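# Stack the black plate onto the white plate

## Task

Set the black plate down on top of the white plate so that no part of it sticks out past the white plate's rim; it must stay there without the robot holding it, and at the end the cup must have released it and the arm must be moved away.

## Robot and tools

Robot: one arm with seven joints (waist, shoulder, upper arm roll, elbow, forearm roll, wrist pitch, wrist roll) ending in a suction cup instead of fingers. The reference point is the cup point: the middle of the cup's rim (29 mm wide) when nothing touches it. The cup points along the cup point's own +z axis. About 7 cm behind the rim the tool body and its camera widen to roughly 8 cm sideways, so keep that clearance from the plates and table.

Frames: results report the cup point in the scene frame, in metres, with the origin on the table top under the arm base, +z up, and +y to the left when facing along +x. Orientation is given as end_effector_quat_wxyz. The printed position may be a bit off, especially when the arm reaches far. Motion commands, by contrast, are offsets in the cup point's own axes.

execute_actions(actions): actions is a list of actions; each action is a list of up to 15 rows, and each row lasts one control step of 1/30 s. If fewer than 15 rows are given, the last row repeats to fill the action. This robot has a single arm, so each row holds 7 numbers, every one between -1 and 1: dx, dy, dz, rx, ry, rz, suction. The first six are an offset of the cup point's target from where the cup point was measured when that action began (for the first action of a call, the pose in the latest result). Every row refers to that same starting pose, not to the row before. Scale: 1.0 equals 0.6 m for dx, dy, dz, and 180 degrees for the rotation vector rx, ry, rz. The seventh number is an absolute suction level, not an offset: 1 means full vacuum (about 55 kPa below ambient), fractions ask for part of it, and 0.05 or less switches it off. It stays at whatever was last sent. An empty list only returns the current state and images.

Each step, the commanded pose is limited to within 70 mm and 16 degrees of the measured pose, so big offsets take several actions; after an action the arm only continues to the last limited pose. If position and orientation cannot both be met, position wins. The line Hand target shows where the controller is currently heading.

move(target, speed, blocking): target is one 7-number row as above, an offset in the cup point's axes from the pose in the most recent result that shows one; the suction value is sent at the start. The cup point follows a straight path there, lasting 0.5 to 10 s (longer paths are cut off at 10 s). speed is in m/s, 0.002 to 0.5, default 0.25; rotation is capped at twice that value in rad/s. It takes the shorter way around when turning. It does not avoid obstacles, can lag or overshoot speed (notably with the arm nearly straight), and hits harder when faster or when the target lies deeper past contact. The result adds a move: line with the ending (done, off_target, moving, held, fault), the acting limits (limits=paced: the sent pose was clipped; limits=held: a check blocked some steps, after which the arm may surge) and the remaining distance to target. With blocking=false the result comes after 0.5 s while the arm keeps going; then call wait or stop before any new execute_actions or move.

wait(seconds): 0 to 10 s, letting the scene run while the last command is held; it returns early when a running move finishes. stop(): brakes a running move; a fast arm needs more room to stop; suction is unaffected. zoom_image(camera, region): camera is cam_high (672x504), cam_low (672x504) or cam_wrist (616x616); region is [x0, y0, x1, y1] in that camera's pixels from the top-left, at most 504 by 504. Calibration (K, distortion, T_world_to_cam) is provided per camera and may be off by a few degrees and millimetres. finished_scene(scene): pass the current scene number to end it; this is final and reports whether the goal was met.

Gripping: switch suction on and press the cup flat on a smooth part of the plate so the rim seals all round; edges, holes or seams under the rim leak. suction_measured shows the vacuum reached (near 0 means no seal; on a tight seal it settles up to 0.15 below the command and can sag 0.04 between pump cycles). part_present turns 1 at 0.50 and back to 0 below 0.45. Under vacuum the cup shortens, so the plate sits up to about 10 mm nearer the tool. To release, lower the plate until it rests on the white plate, set suction to 0, then lift at least 15 mm before assuming contact is gone. If the cup seals to the table, turn suction off to free it.

Other result lines: pose unreachable means the clearance check (which treats the base mount as part of the arm) changed or blocked a command. MOTOR HOT appears from 60 °C; at 75 °C an OVER-TEMPERATURE FAULT lets the arm sag, so avoid holding loads for long. Contact torque reaching a load limit (46.9 N m for waist, shoulder, upper arm roll, elbow; 29.5 N m for forearm roll, wrist pitch, wrist roll) halts the arm for 10 s and drops the rest of the call. Joint ranges: waist, upper arm roll, forearm roll and wrist roll ±6.283 rad; shoulder ±2.250; elbow ±2.580; wrist pitch ±2.100.

Avoid: dropping or sliding the plate, slamming or pressing hard into the table or plates, and anything leaving the table, which fails the job. Loose objects may occasionally get nudged by outside disturbances, so check the final placement before ending.

Each tool is called after "Emit:" as a command line: name --argument value for each argument, lists and objects as JSON in quotes; but a table of rows of numbers goes row by row, as --pt "numbers of a row", without its own name.

## Session

Emit:
execute_actions --actions '[]'

Scene clock: 0.00 s.
end_effector_position=(+0.4518, -0.0063, +0.2200) suction_measured=0.01 part_present=0 end_effector_quat_wxyz=(-0.003, +0.002, +1.000, +0.007)
Joint positions: [-0.056  0.432  0.001  1.655  0.     1.055  3.089]
Joint velocities: [-0.    -0.001 -0.    -0.    -0.    -0.001  0.   ]
Motor temperatures (°C, as the motors report them): [30 28 28 28 39 42 37]
Hand target: +0.452, -0.006, +0.220; -0.003, +0.002, +1.000, +0.007

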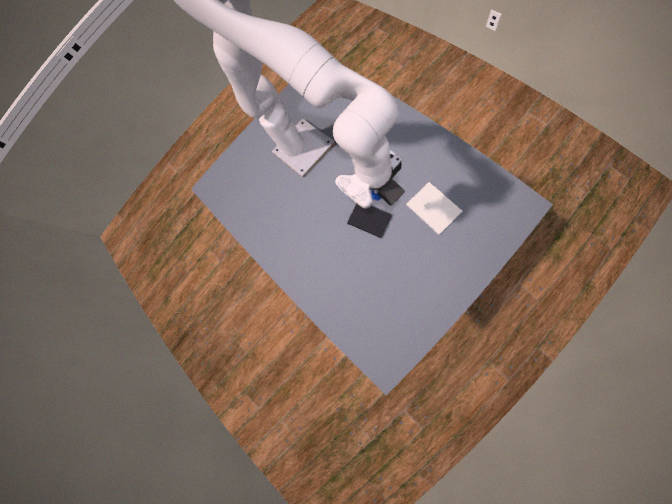

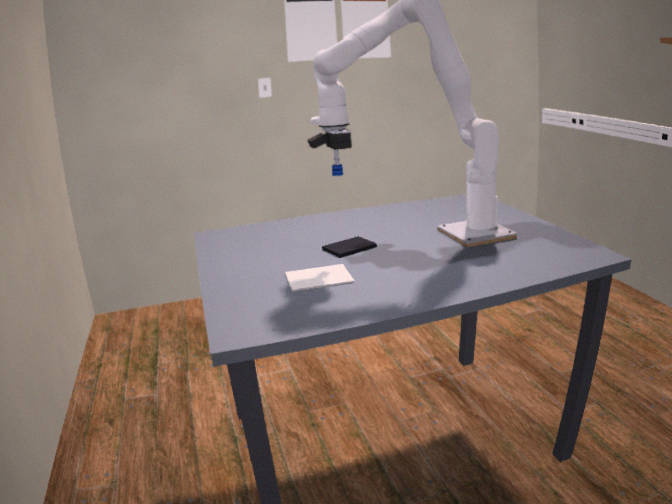

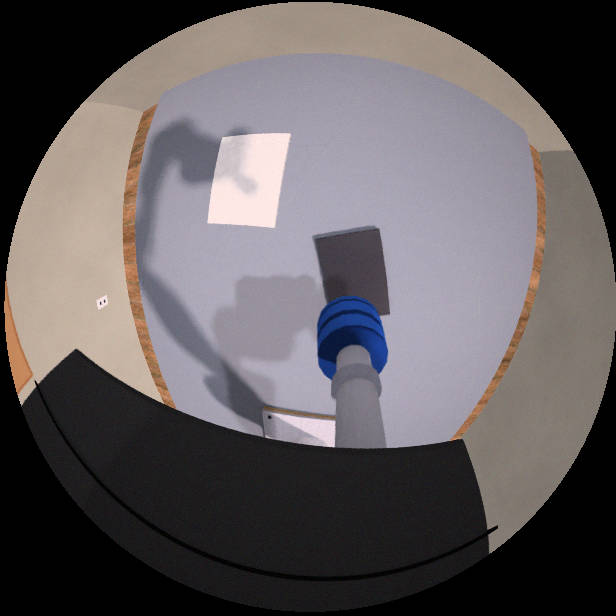

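Emit:
zoom_image --camera "cam_high" --region '[330, 160, 480, 260]'

Emit:
zoom_image --camera "cam_wrist" --region '[190, 120, 410, 340]'

Region (330, 160, 480, 260) of cam_high's 672x504 image, scaled by 3.360, with more detail than that image has.

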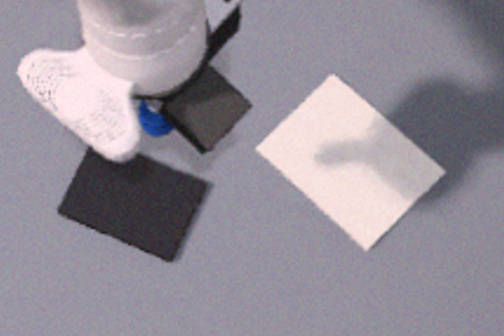

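Region (190, 120, 410, 340) of cam_wrist's 616x616 image, scaled by 2.291, with more detail than that image has.

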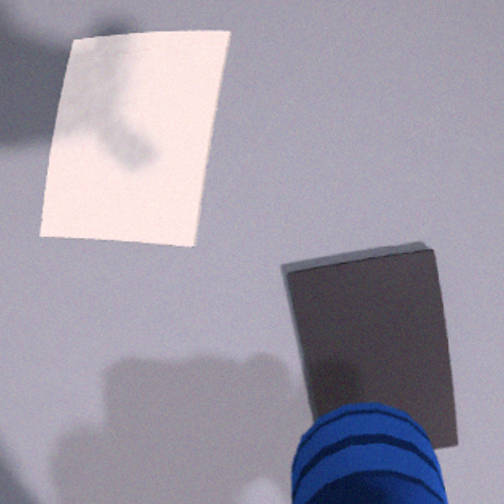

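Emit:
move --target '[0.026,-0.031,0.29,0,0,0,0]'

Scene clock: 18.03 s.
end_effector_position=(+0.4353, -0.0222, +0.0459) suction_measured=0.01 part_present=0 end_effector_quat_wxyz=(-0.003, +0.002, +1.000, +0.007)
Joint positions: [-0.013  0.701 -0.004  1.894  0.006  0.546  3.125]
Joint velocities: [ 0.001  0.004  0.001 -0.    -0.002 -0.     0.   ]
Motor temperatures (°C, as the motors report them): [30 28 28 28 39 42 37]
Hand target: +0.435, -0.022, +0.046; -0.003, +0.002, +1.000, +0.007
Off the commanded pose: 0.000 m, 0 deg.
move: done
camera_calibration (this result's frames):
cam_wrist: T_world_to_cam=[[0.0812341, -0.988153, -0.130211, -0.035395], [-0.921825, -0.124166, 0.36718, 0.395534], [-0.378997, 0.0902043, -0.920991, 0.309787], [0, 0, 0, 1]] pos_world=[0.484897, -0.0138081, 0.13547]

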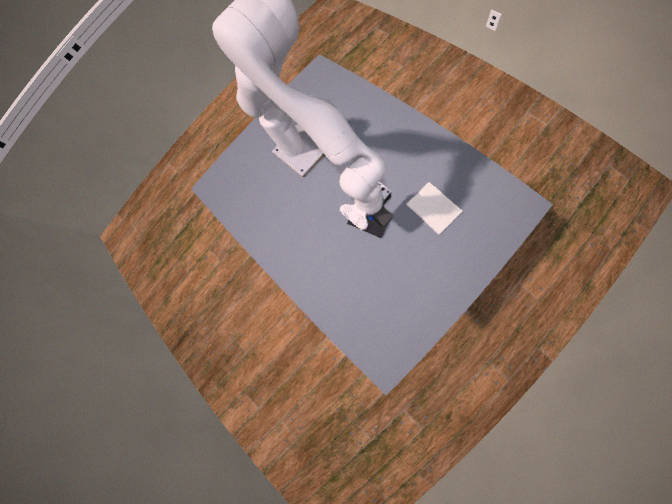

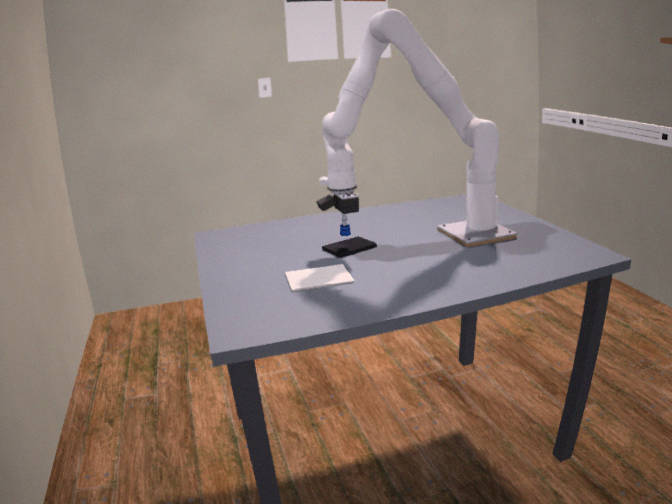

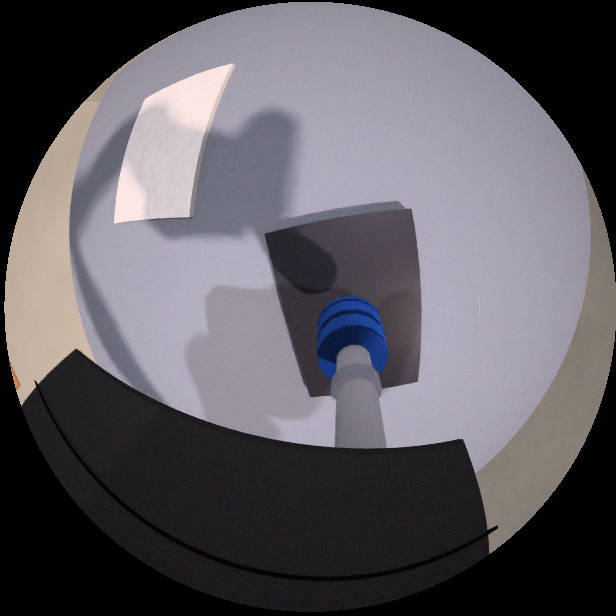

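Emit:
move --target '[0,-0.004,0.063,0,0,0,1]' --speed 0.04

Scene clock: 20.40 s.
end_effector_position=(+0.4349, -0.0241, +0.0080) suction_measured=0.38 part_present=0 end_effector_quat_wxyz=(-0.003, +0.002, +1.000, +0.007)
Joint positions: [-0.007  0.784 -0.004  1.904  0.008  0.453  3.128]
Joint velocities: [ 0.     0.005  0.     0.001 -0.001 -0.003  0.   ]
Motor temperatures (°C, as the motors report them): [30 28 28 28 39 42 37]
Hand target: +0.435, -0.024, +0.008; -0.003, +0.002, +1.000, +0.007
Off the commanded pose: 0.000 m, 0 deg.
move: done
camera_calibration (this result's frames):
cam_wrist: T_world_to_cam=[[0.0812554, -0.988152, -0.130203, -0.0421356], [-0.921705, -0.124211, 0.367468, 0.408826], [-0.379287, 0.0901502, -0.920877, 0.275049], [0, 0, 0, 1]] pos_world=[0.484563, -0.0156517, 0.0975701]

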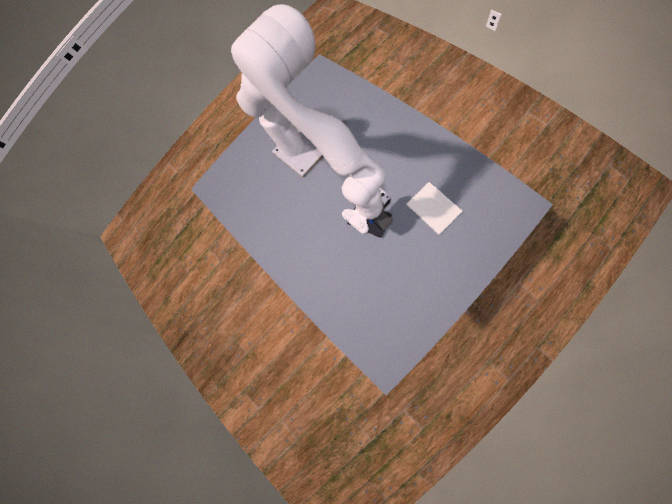

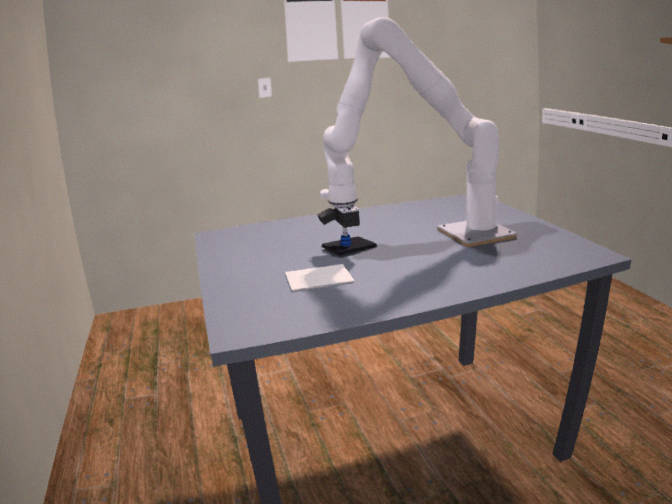

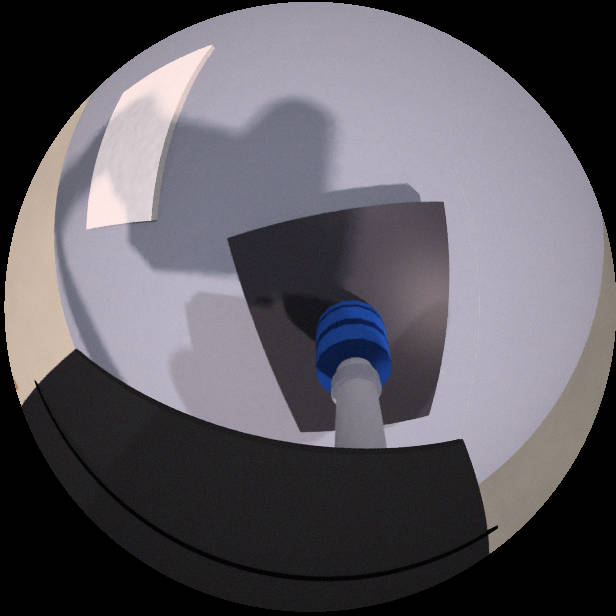

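Sealing. Lifting first, then carrying across.

Emit:
execute_actions --actions '[[[0,0,0,0,0,0,1]],[[0,0,-0.01,0,0,0,1],[0,0,-0.02,0,0,0,1],[0,0,-0.03,0,0,0,1],[0,0,-0.04,0,0,0,1],[0,0,-0.05,0,0,0,1]]]'

Emit:
move --target '[-0.22,0.278,0,0,0,0.114,1]' --speed 0.2

Scene clock: 23.57 s.
end_effector_position=(+0.4349, -0.0245, +0.0375) suction_measured=0.99 part_present=1 end_effector_quat_wxyz=(-0.003, +0.002, +1.000, +0.007)
Joint positions: [-0.007  0.719 -0.004  1.897  0.007  0.526  3.129]
Joint velocities: [-0.    -0.012  0.    -0.001 -0.     0.005  0.   ]
Motor temperatures (°C, as the motors report them): [30 28 28 28 39 42 37]
Hand target: +0.435, -0.025, +0.038; -0.003, +0.002, +1.000, +0.007
Off the commanded pose: 0.001 m, 0 deg.
camera_calibration (this result's frames):
cam_wrist: T_world_to_cam=[[0.0811136, -0.988153, -0.130288, -0.0386493], [-0.921396, -0.124187, 0.368248, 0.397714], [-0.380065, 0.0901766, -0.920554, 0.302563], [0, 0, 0, 1]] pos_world=[0.484581, -0.0160847, 0.127033]

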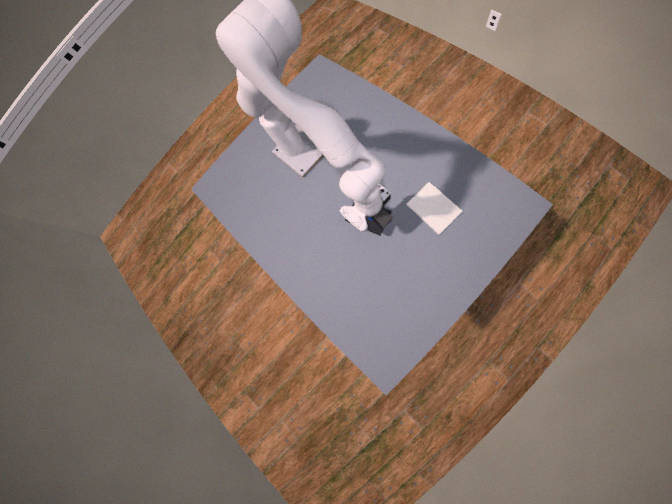

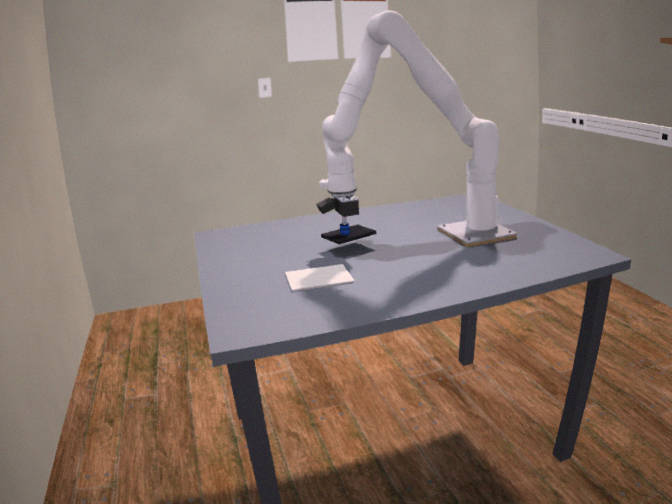

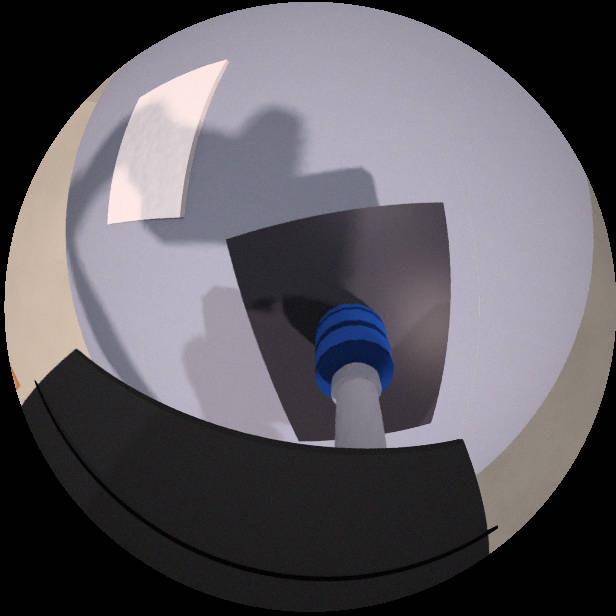

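Scene clock: 25.13 s.
end_effector_position=(+0.5680, +0.1414, +0.0397) suction_measured=0.99 part_present=1 end_effector_quat_wxyz=(-0.004, +0.180, +0.984, +0.007)
Joint positions: [-0.355  0.952  0.115  1.314 -0.121  0.881  2.576]
Joint velocities: [-0.004  0.011 -0.001 -0.009 -0.     0.008 -0.003]
Motor temperatures (°C, as the motors report them): [30 28 28 28 39 42 37]
Hand target: +0.568, +0.142, +0.039; -0.004, +0.180, +0.984, +0.006
Off the commanded pose: 0.001 m, 0 deg.
move: done
camera_calibration (this result's frames):
cam_wrist: T_world_to_cam=[[-0.271017, -0.953999, -0.128205, 0.309902], [-0.904855, 0.207069, 0.371967, 0.483817], [-0.328309, 0.216816, -0.91935, 0.292855], [0, 0, 0, 1]] pos_world=[0.61792, 0.131967, 0.129003]

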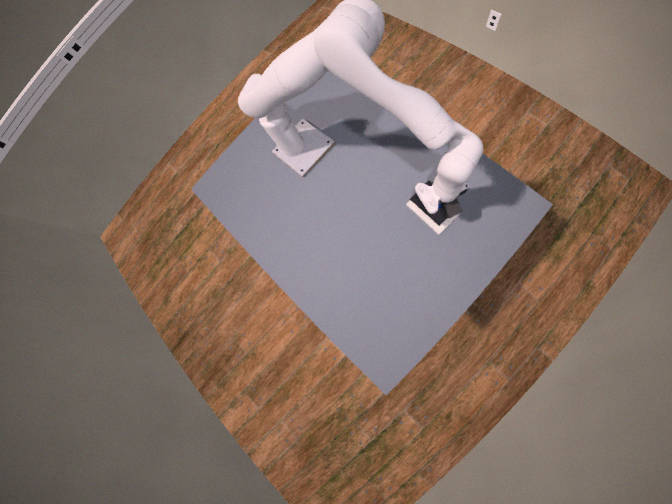

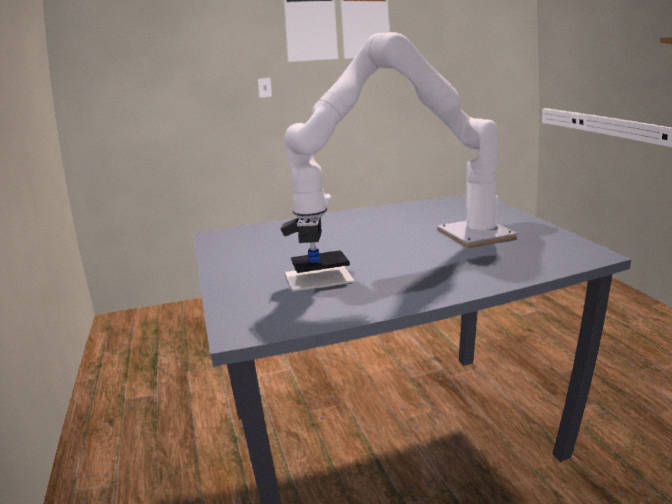

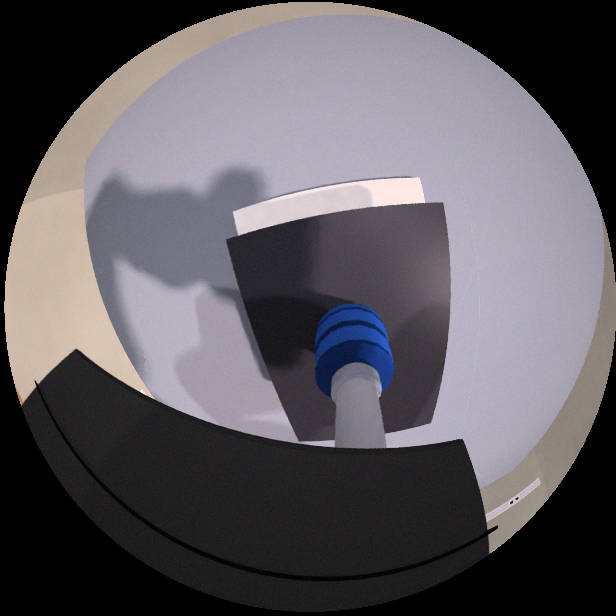

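Emit:
move --target '[0,0,0.04,0,0,0,1]' --speed 0.04

Emit:
zoom_image --camera "cam_low" --region '[270, 230, 370, 300]'

Emit:
zoom_image --camera "cam_high" --region '[390, 170, 490, 250]'

Scene clock: 28.37 s.
end_effector_position=(+0.5679, +0.1418, +0.0158) suction_measured=0.99 part_present=1 end_effector_quat_wxyz=(-0.004, +0.180, +0.984, +0.007)
Joint positions: [-0.352  0.99   0.111  1.32  -0.124  0.837  2.578]
Joint velocities: [ 0.     0.003 -0.     0.    -0.001 -0.003 -0.   ]
Motor temperatures (°C, as the motors report them): [30 28 28 28 39 42 37]
Hand target: +0.568, +0.142, +0.016; -0.004, +0.180, +0.984, +0.007
Off the commanded pose: 0.000 m, 0 deg.
move: done
camera_calibration (this result's frames):
cam_wrist: T_world_to_cam=[[-0.27095, -0.954003, -0.128315, 0.307164], [-0.904928, 0.207001, 0.371827, 0.492579], [-0.328163, 0.216862, -0.919391, 0.270734], [0, 0, 0, 1]] pos_world=[0.61782, 0.132359, 0.10517]

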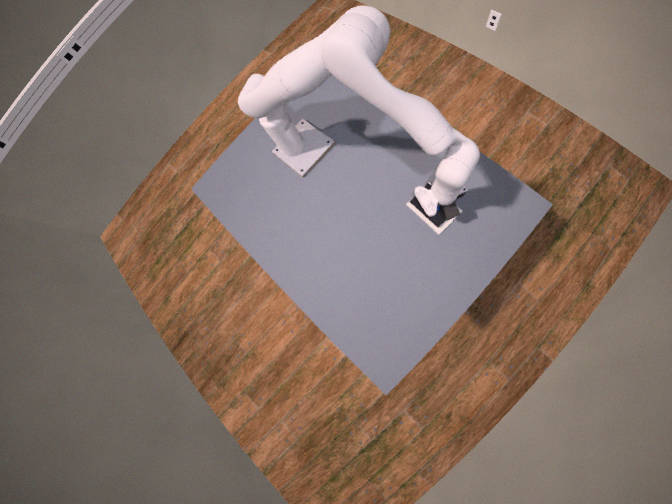

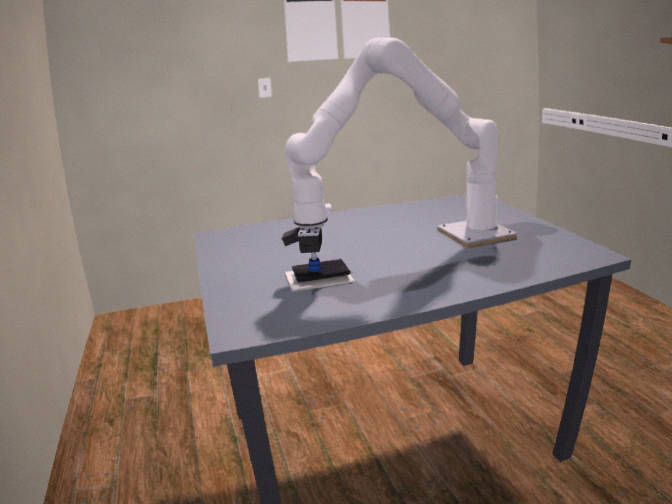

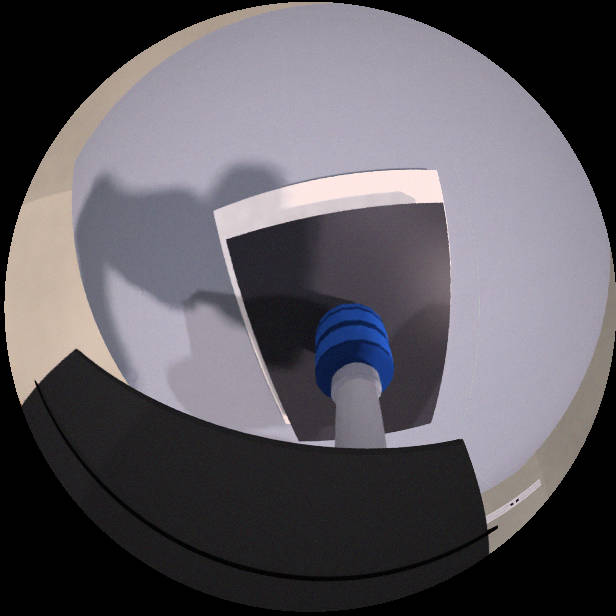

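Region (270, 230, 370, 300) of cam_low's 672x504 image, scaled by 5.040, with more detail than that image has; it fills the top 353 rows of this view, and the rest is white.

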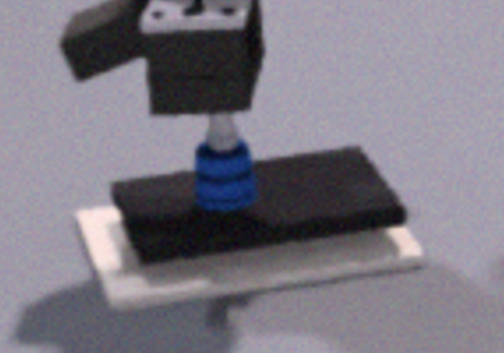

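Region (390, 170, 490, 250) of cam_high's 672x504 image, scaled by 5.040, with more detail than that image has; it fills the top 403 rows of this view, and the rest is white.

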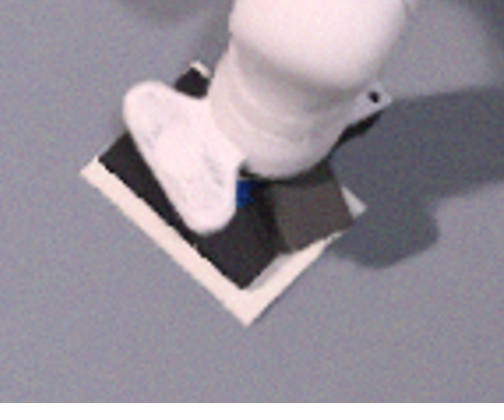

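Emit:
move --target '[-0.009,0.005,0.009,0,0,0,1]' --speed 0.02

Emit:
zoom_image --camera "cam_low" --region '[270, 230, 370, 300]'

Scene clock: 32.00 s.
end_effector_position=(+0.5740, +0.1428, +0.0106) suction_measured=0.99 part_present=1 end_effector_quat_wxyz=(-0.004, +0.180, +0.984, +0.007)
Joint positions: [-0.35   1.01   0.11   1.293 -0.125  0.844  2.579]
Joint velocities: [ 0.     0.004 -0.001 -0.005 -0.001  0.001  0.   ]
Motor temperatures (°C, as the motors report them): [30 28 28 28 39 42 37]
Hand target: +0.574, +0.143, +0.010; -0.004, +0.180, +0.984, +0.007
Off the commanded pose: 0.000 m, 0 deg.
move: done
camera_calibration (this result's frames):
cam_wrist: T_world_to_cam=[[-0.270886, -0.954004, -0.128443, 0.309035], [-0.905021, 0.206943, 0.371633, 0.499869], [-0.327959, 0.216914, -0.919452, 0.267586], [0, 0, 0, 1]] pos_world=[0.623863, 0.133333, 0.0999574]

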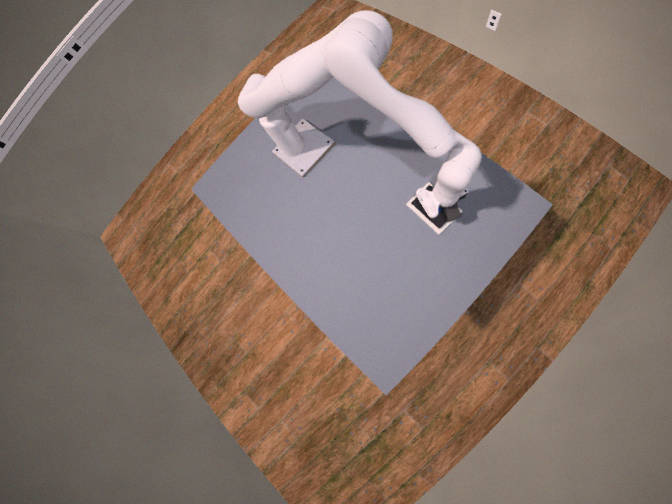

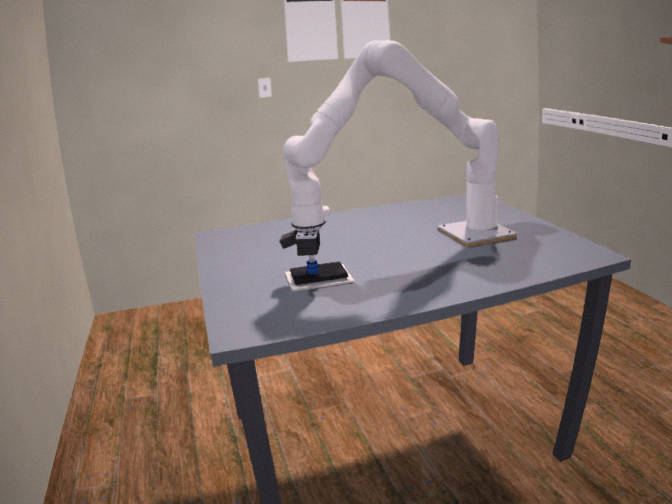

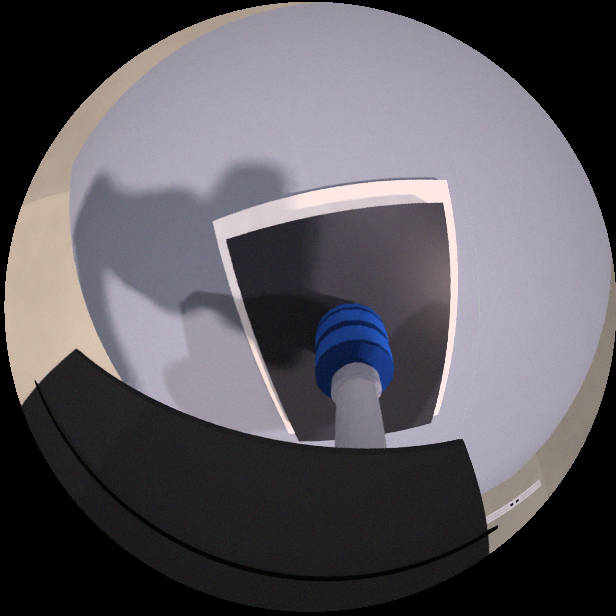

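Region (270, 230, 370, 300) of cam_low's 672x504 image, scaled by 5.040, with more detail than that image has; it fills the top 353 rows of this view, and the rest is white.

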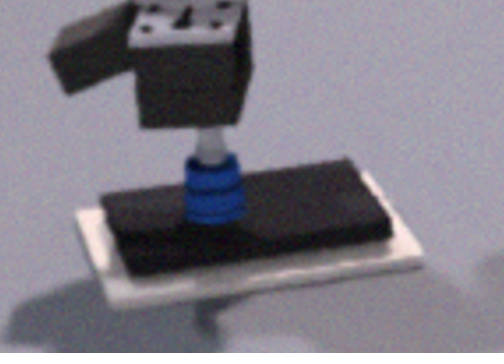

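Emit:
execute_actions --actions '[[[0,0,0.005,0,0,0,1]],[[0,0,0,0,0,0,0]],[[0,0,-0.01,0,0,0,0],[0,0,-0.02,0,0,0,0],[0,0,-0.03,0,0,0,0],[0,0,-0.04,0,0,0,0],[0,0,-0.06,0,0,0,0],[0,0,-0.08,0,0,0,0]],[[0,0,-0.12,0,0,0,0]]]'

Scene clock: 36.93 s.
end_effector_position=(+0.5752, +0.1410, +0.1286) suction_measured=0.01 part_present=0 end_effector_quat_wxyz=(-0.003, +0.180, +0.984, +0.007)
Joint positions: [-0.358  0.841  0.13   1.225 -0.11   1.078  2.567]
Joint velocities: [-0.001 -0.008  0.    -0.006 -0.001  0.009 -0.001]
Motor temperatures (°C, as the motors report them): [30 29 28 28 39 42 37]
Hand target: +0.575, +0.141, +0.129; -0.002, +0.180, +0.984, +0.008
Off the commanded pose: 0.001 m, 0 deg.
camera_calibration (this result's frames):
cam_wrist: T_world_to_cam=[[-0.270838, -0.953831, -0.129816, 0.322978], [-0.905924, 0.206957, 0.36942, 0.45832], [-0.325498, 0.217657, -0.92015, 0.375375], [0, 0, 0, 1]] pos_world=[0.624862, 0.131512, 0.218017]

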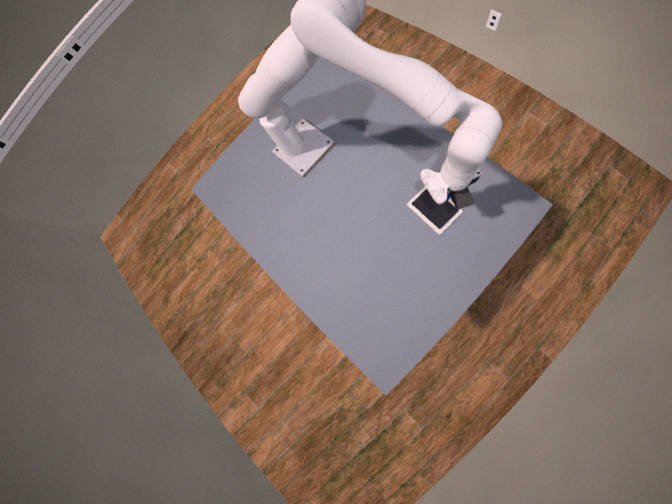

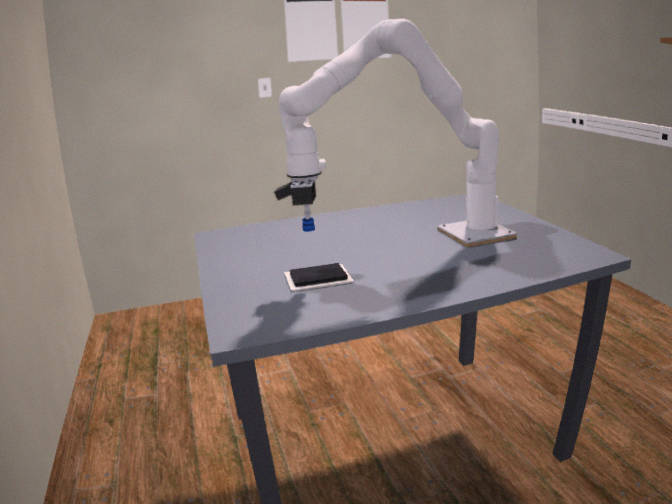

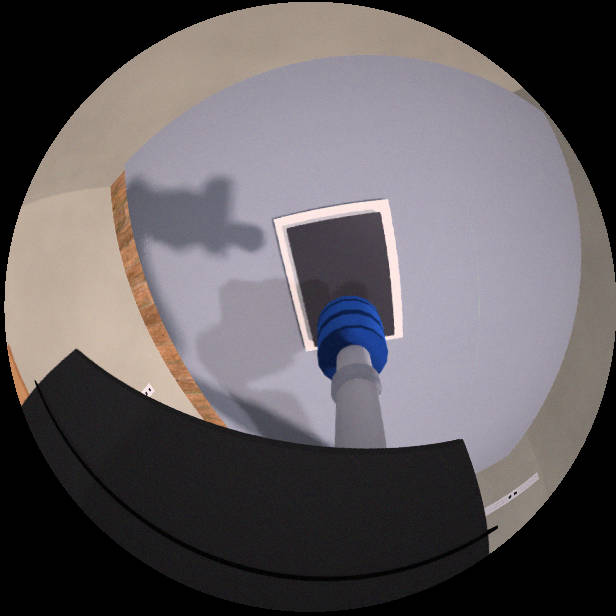

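Emit:
finished_scene --scene 1

The scene is finished: the task was done.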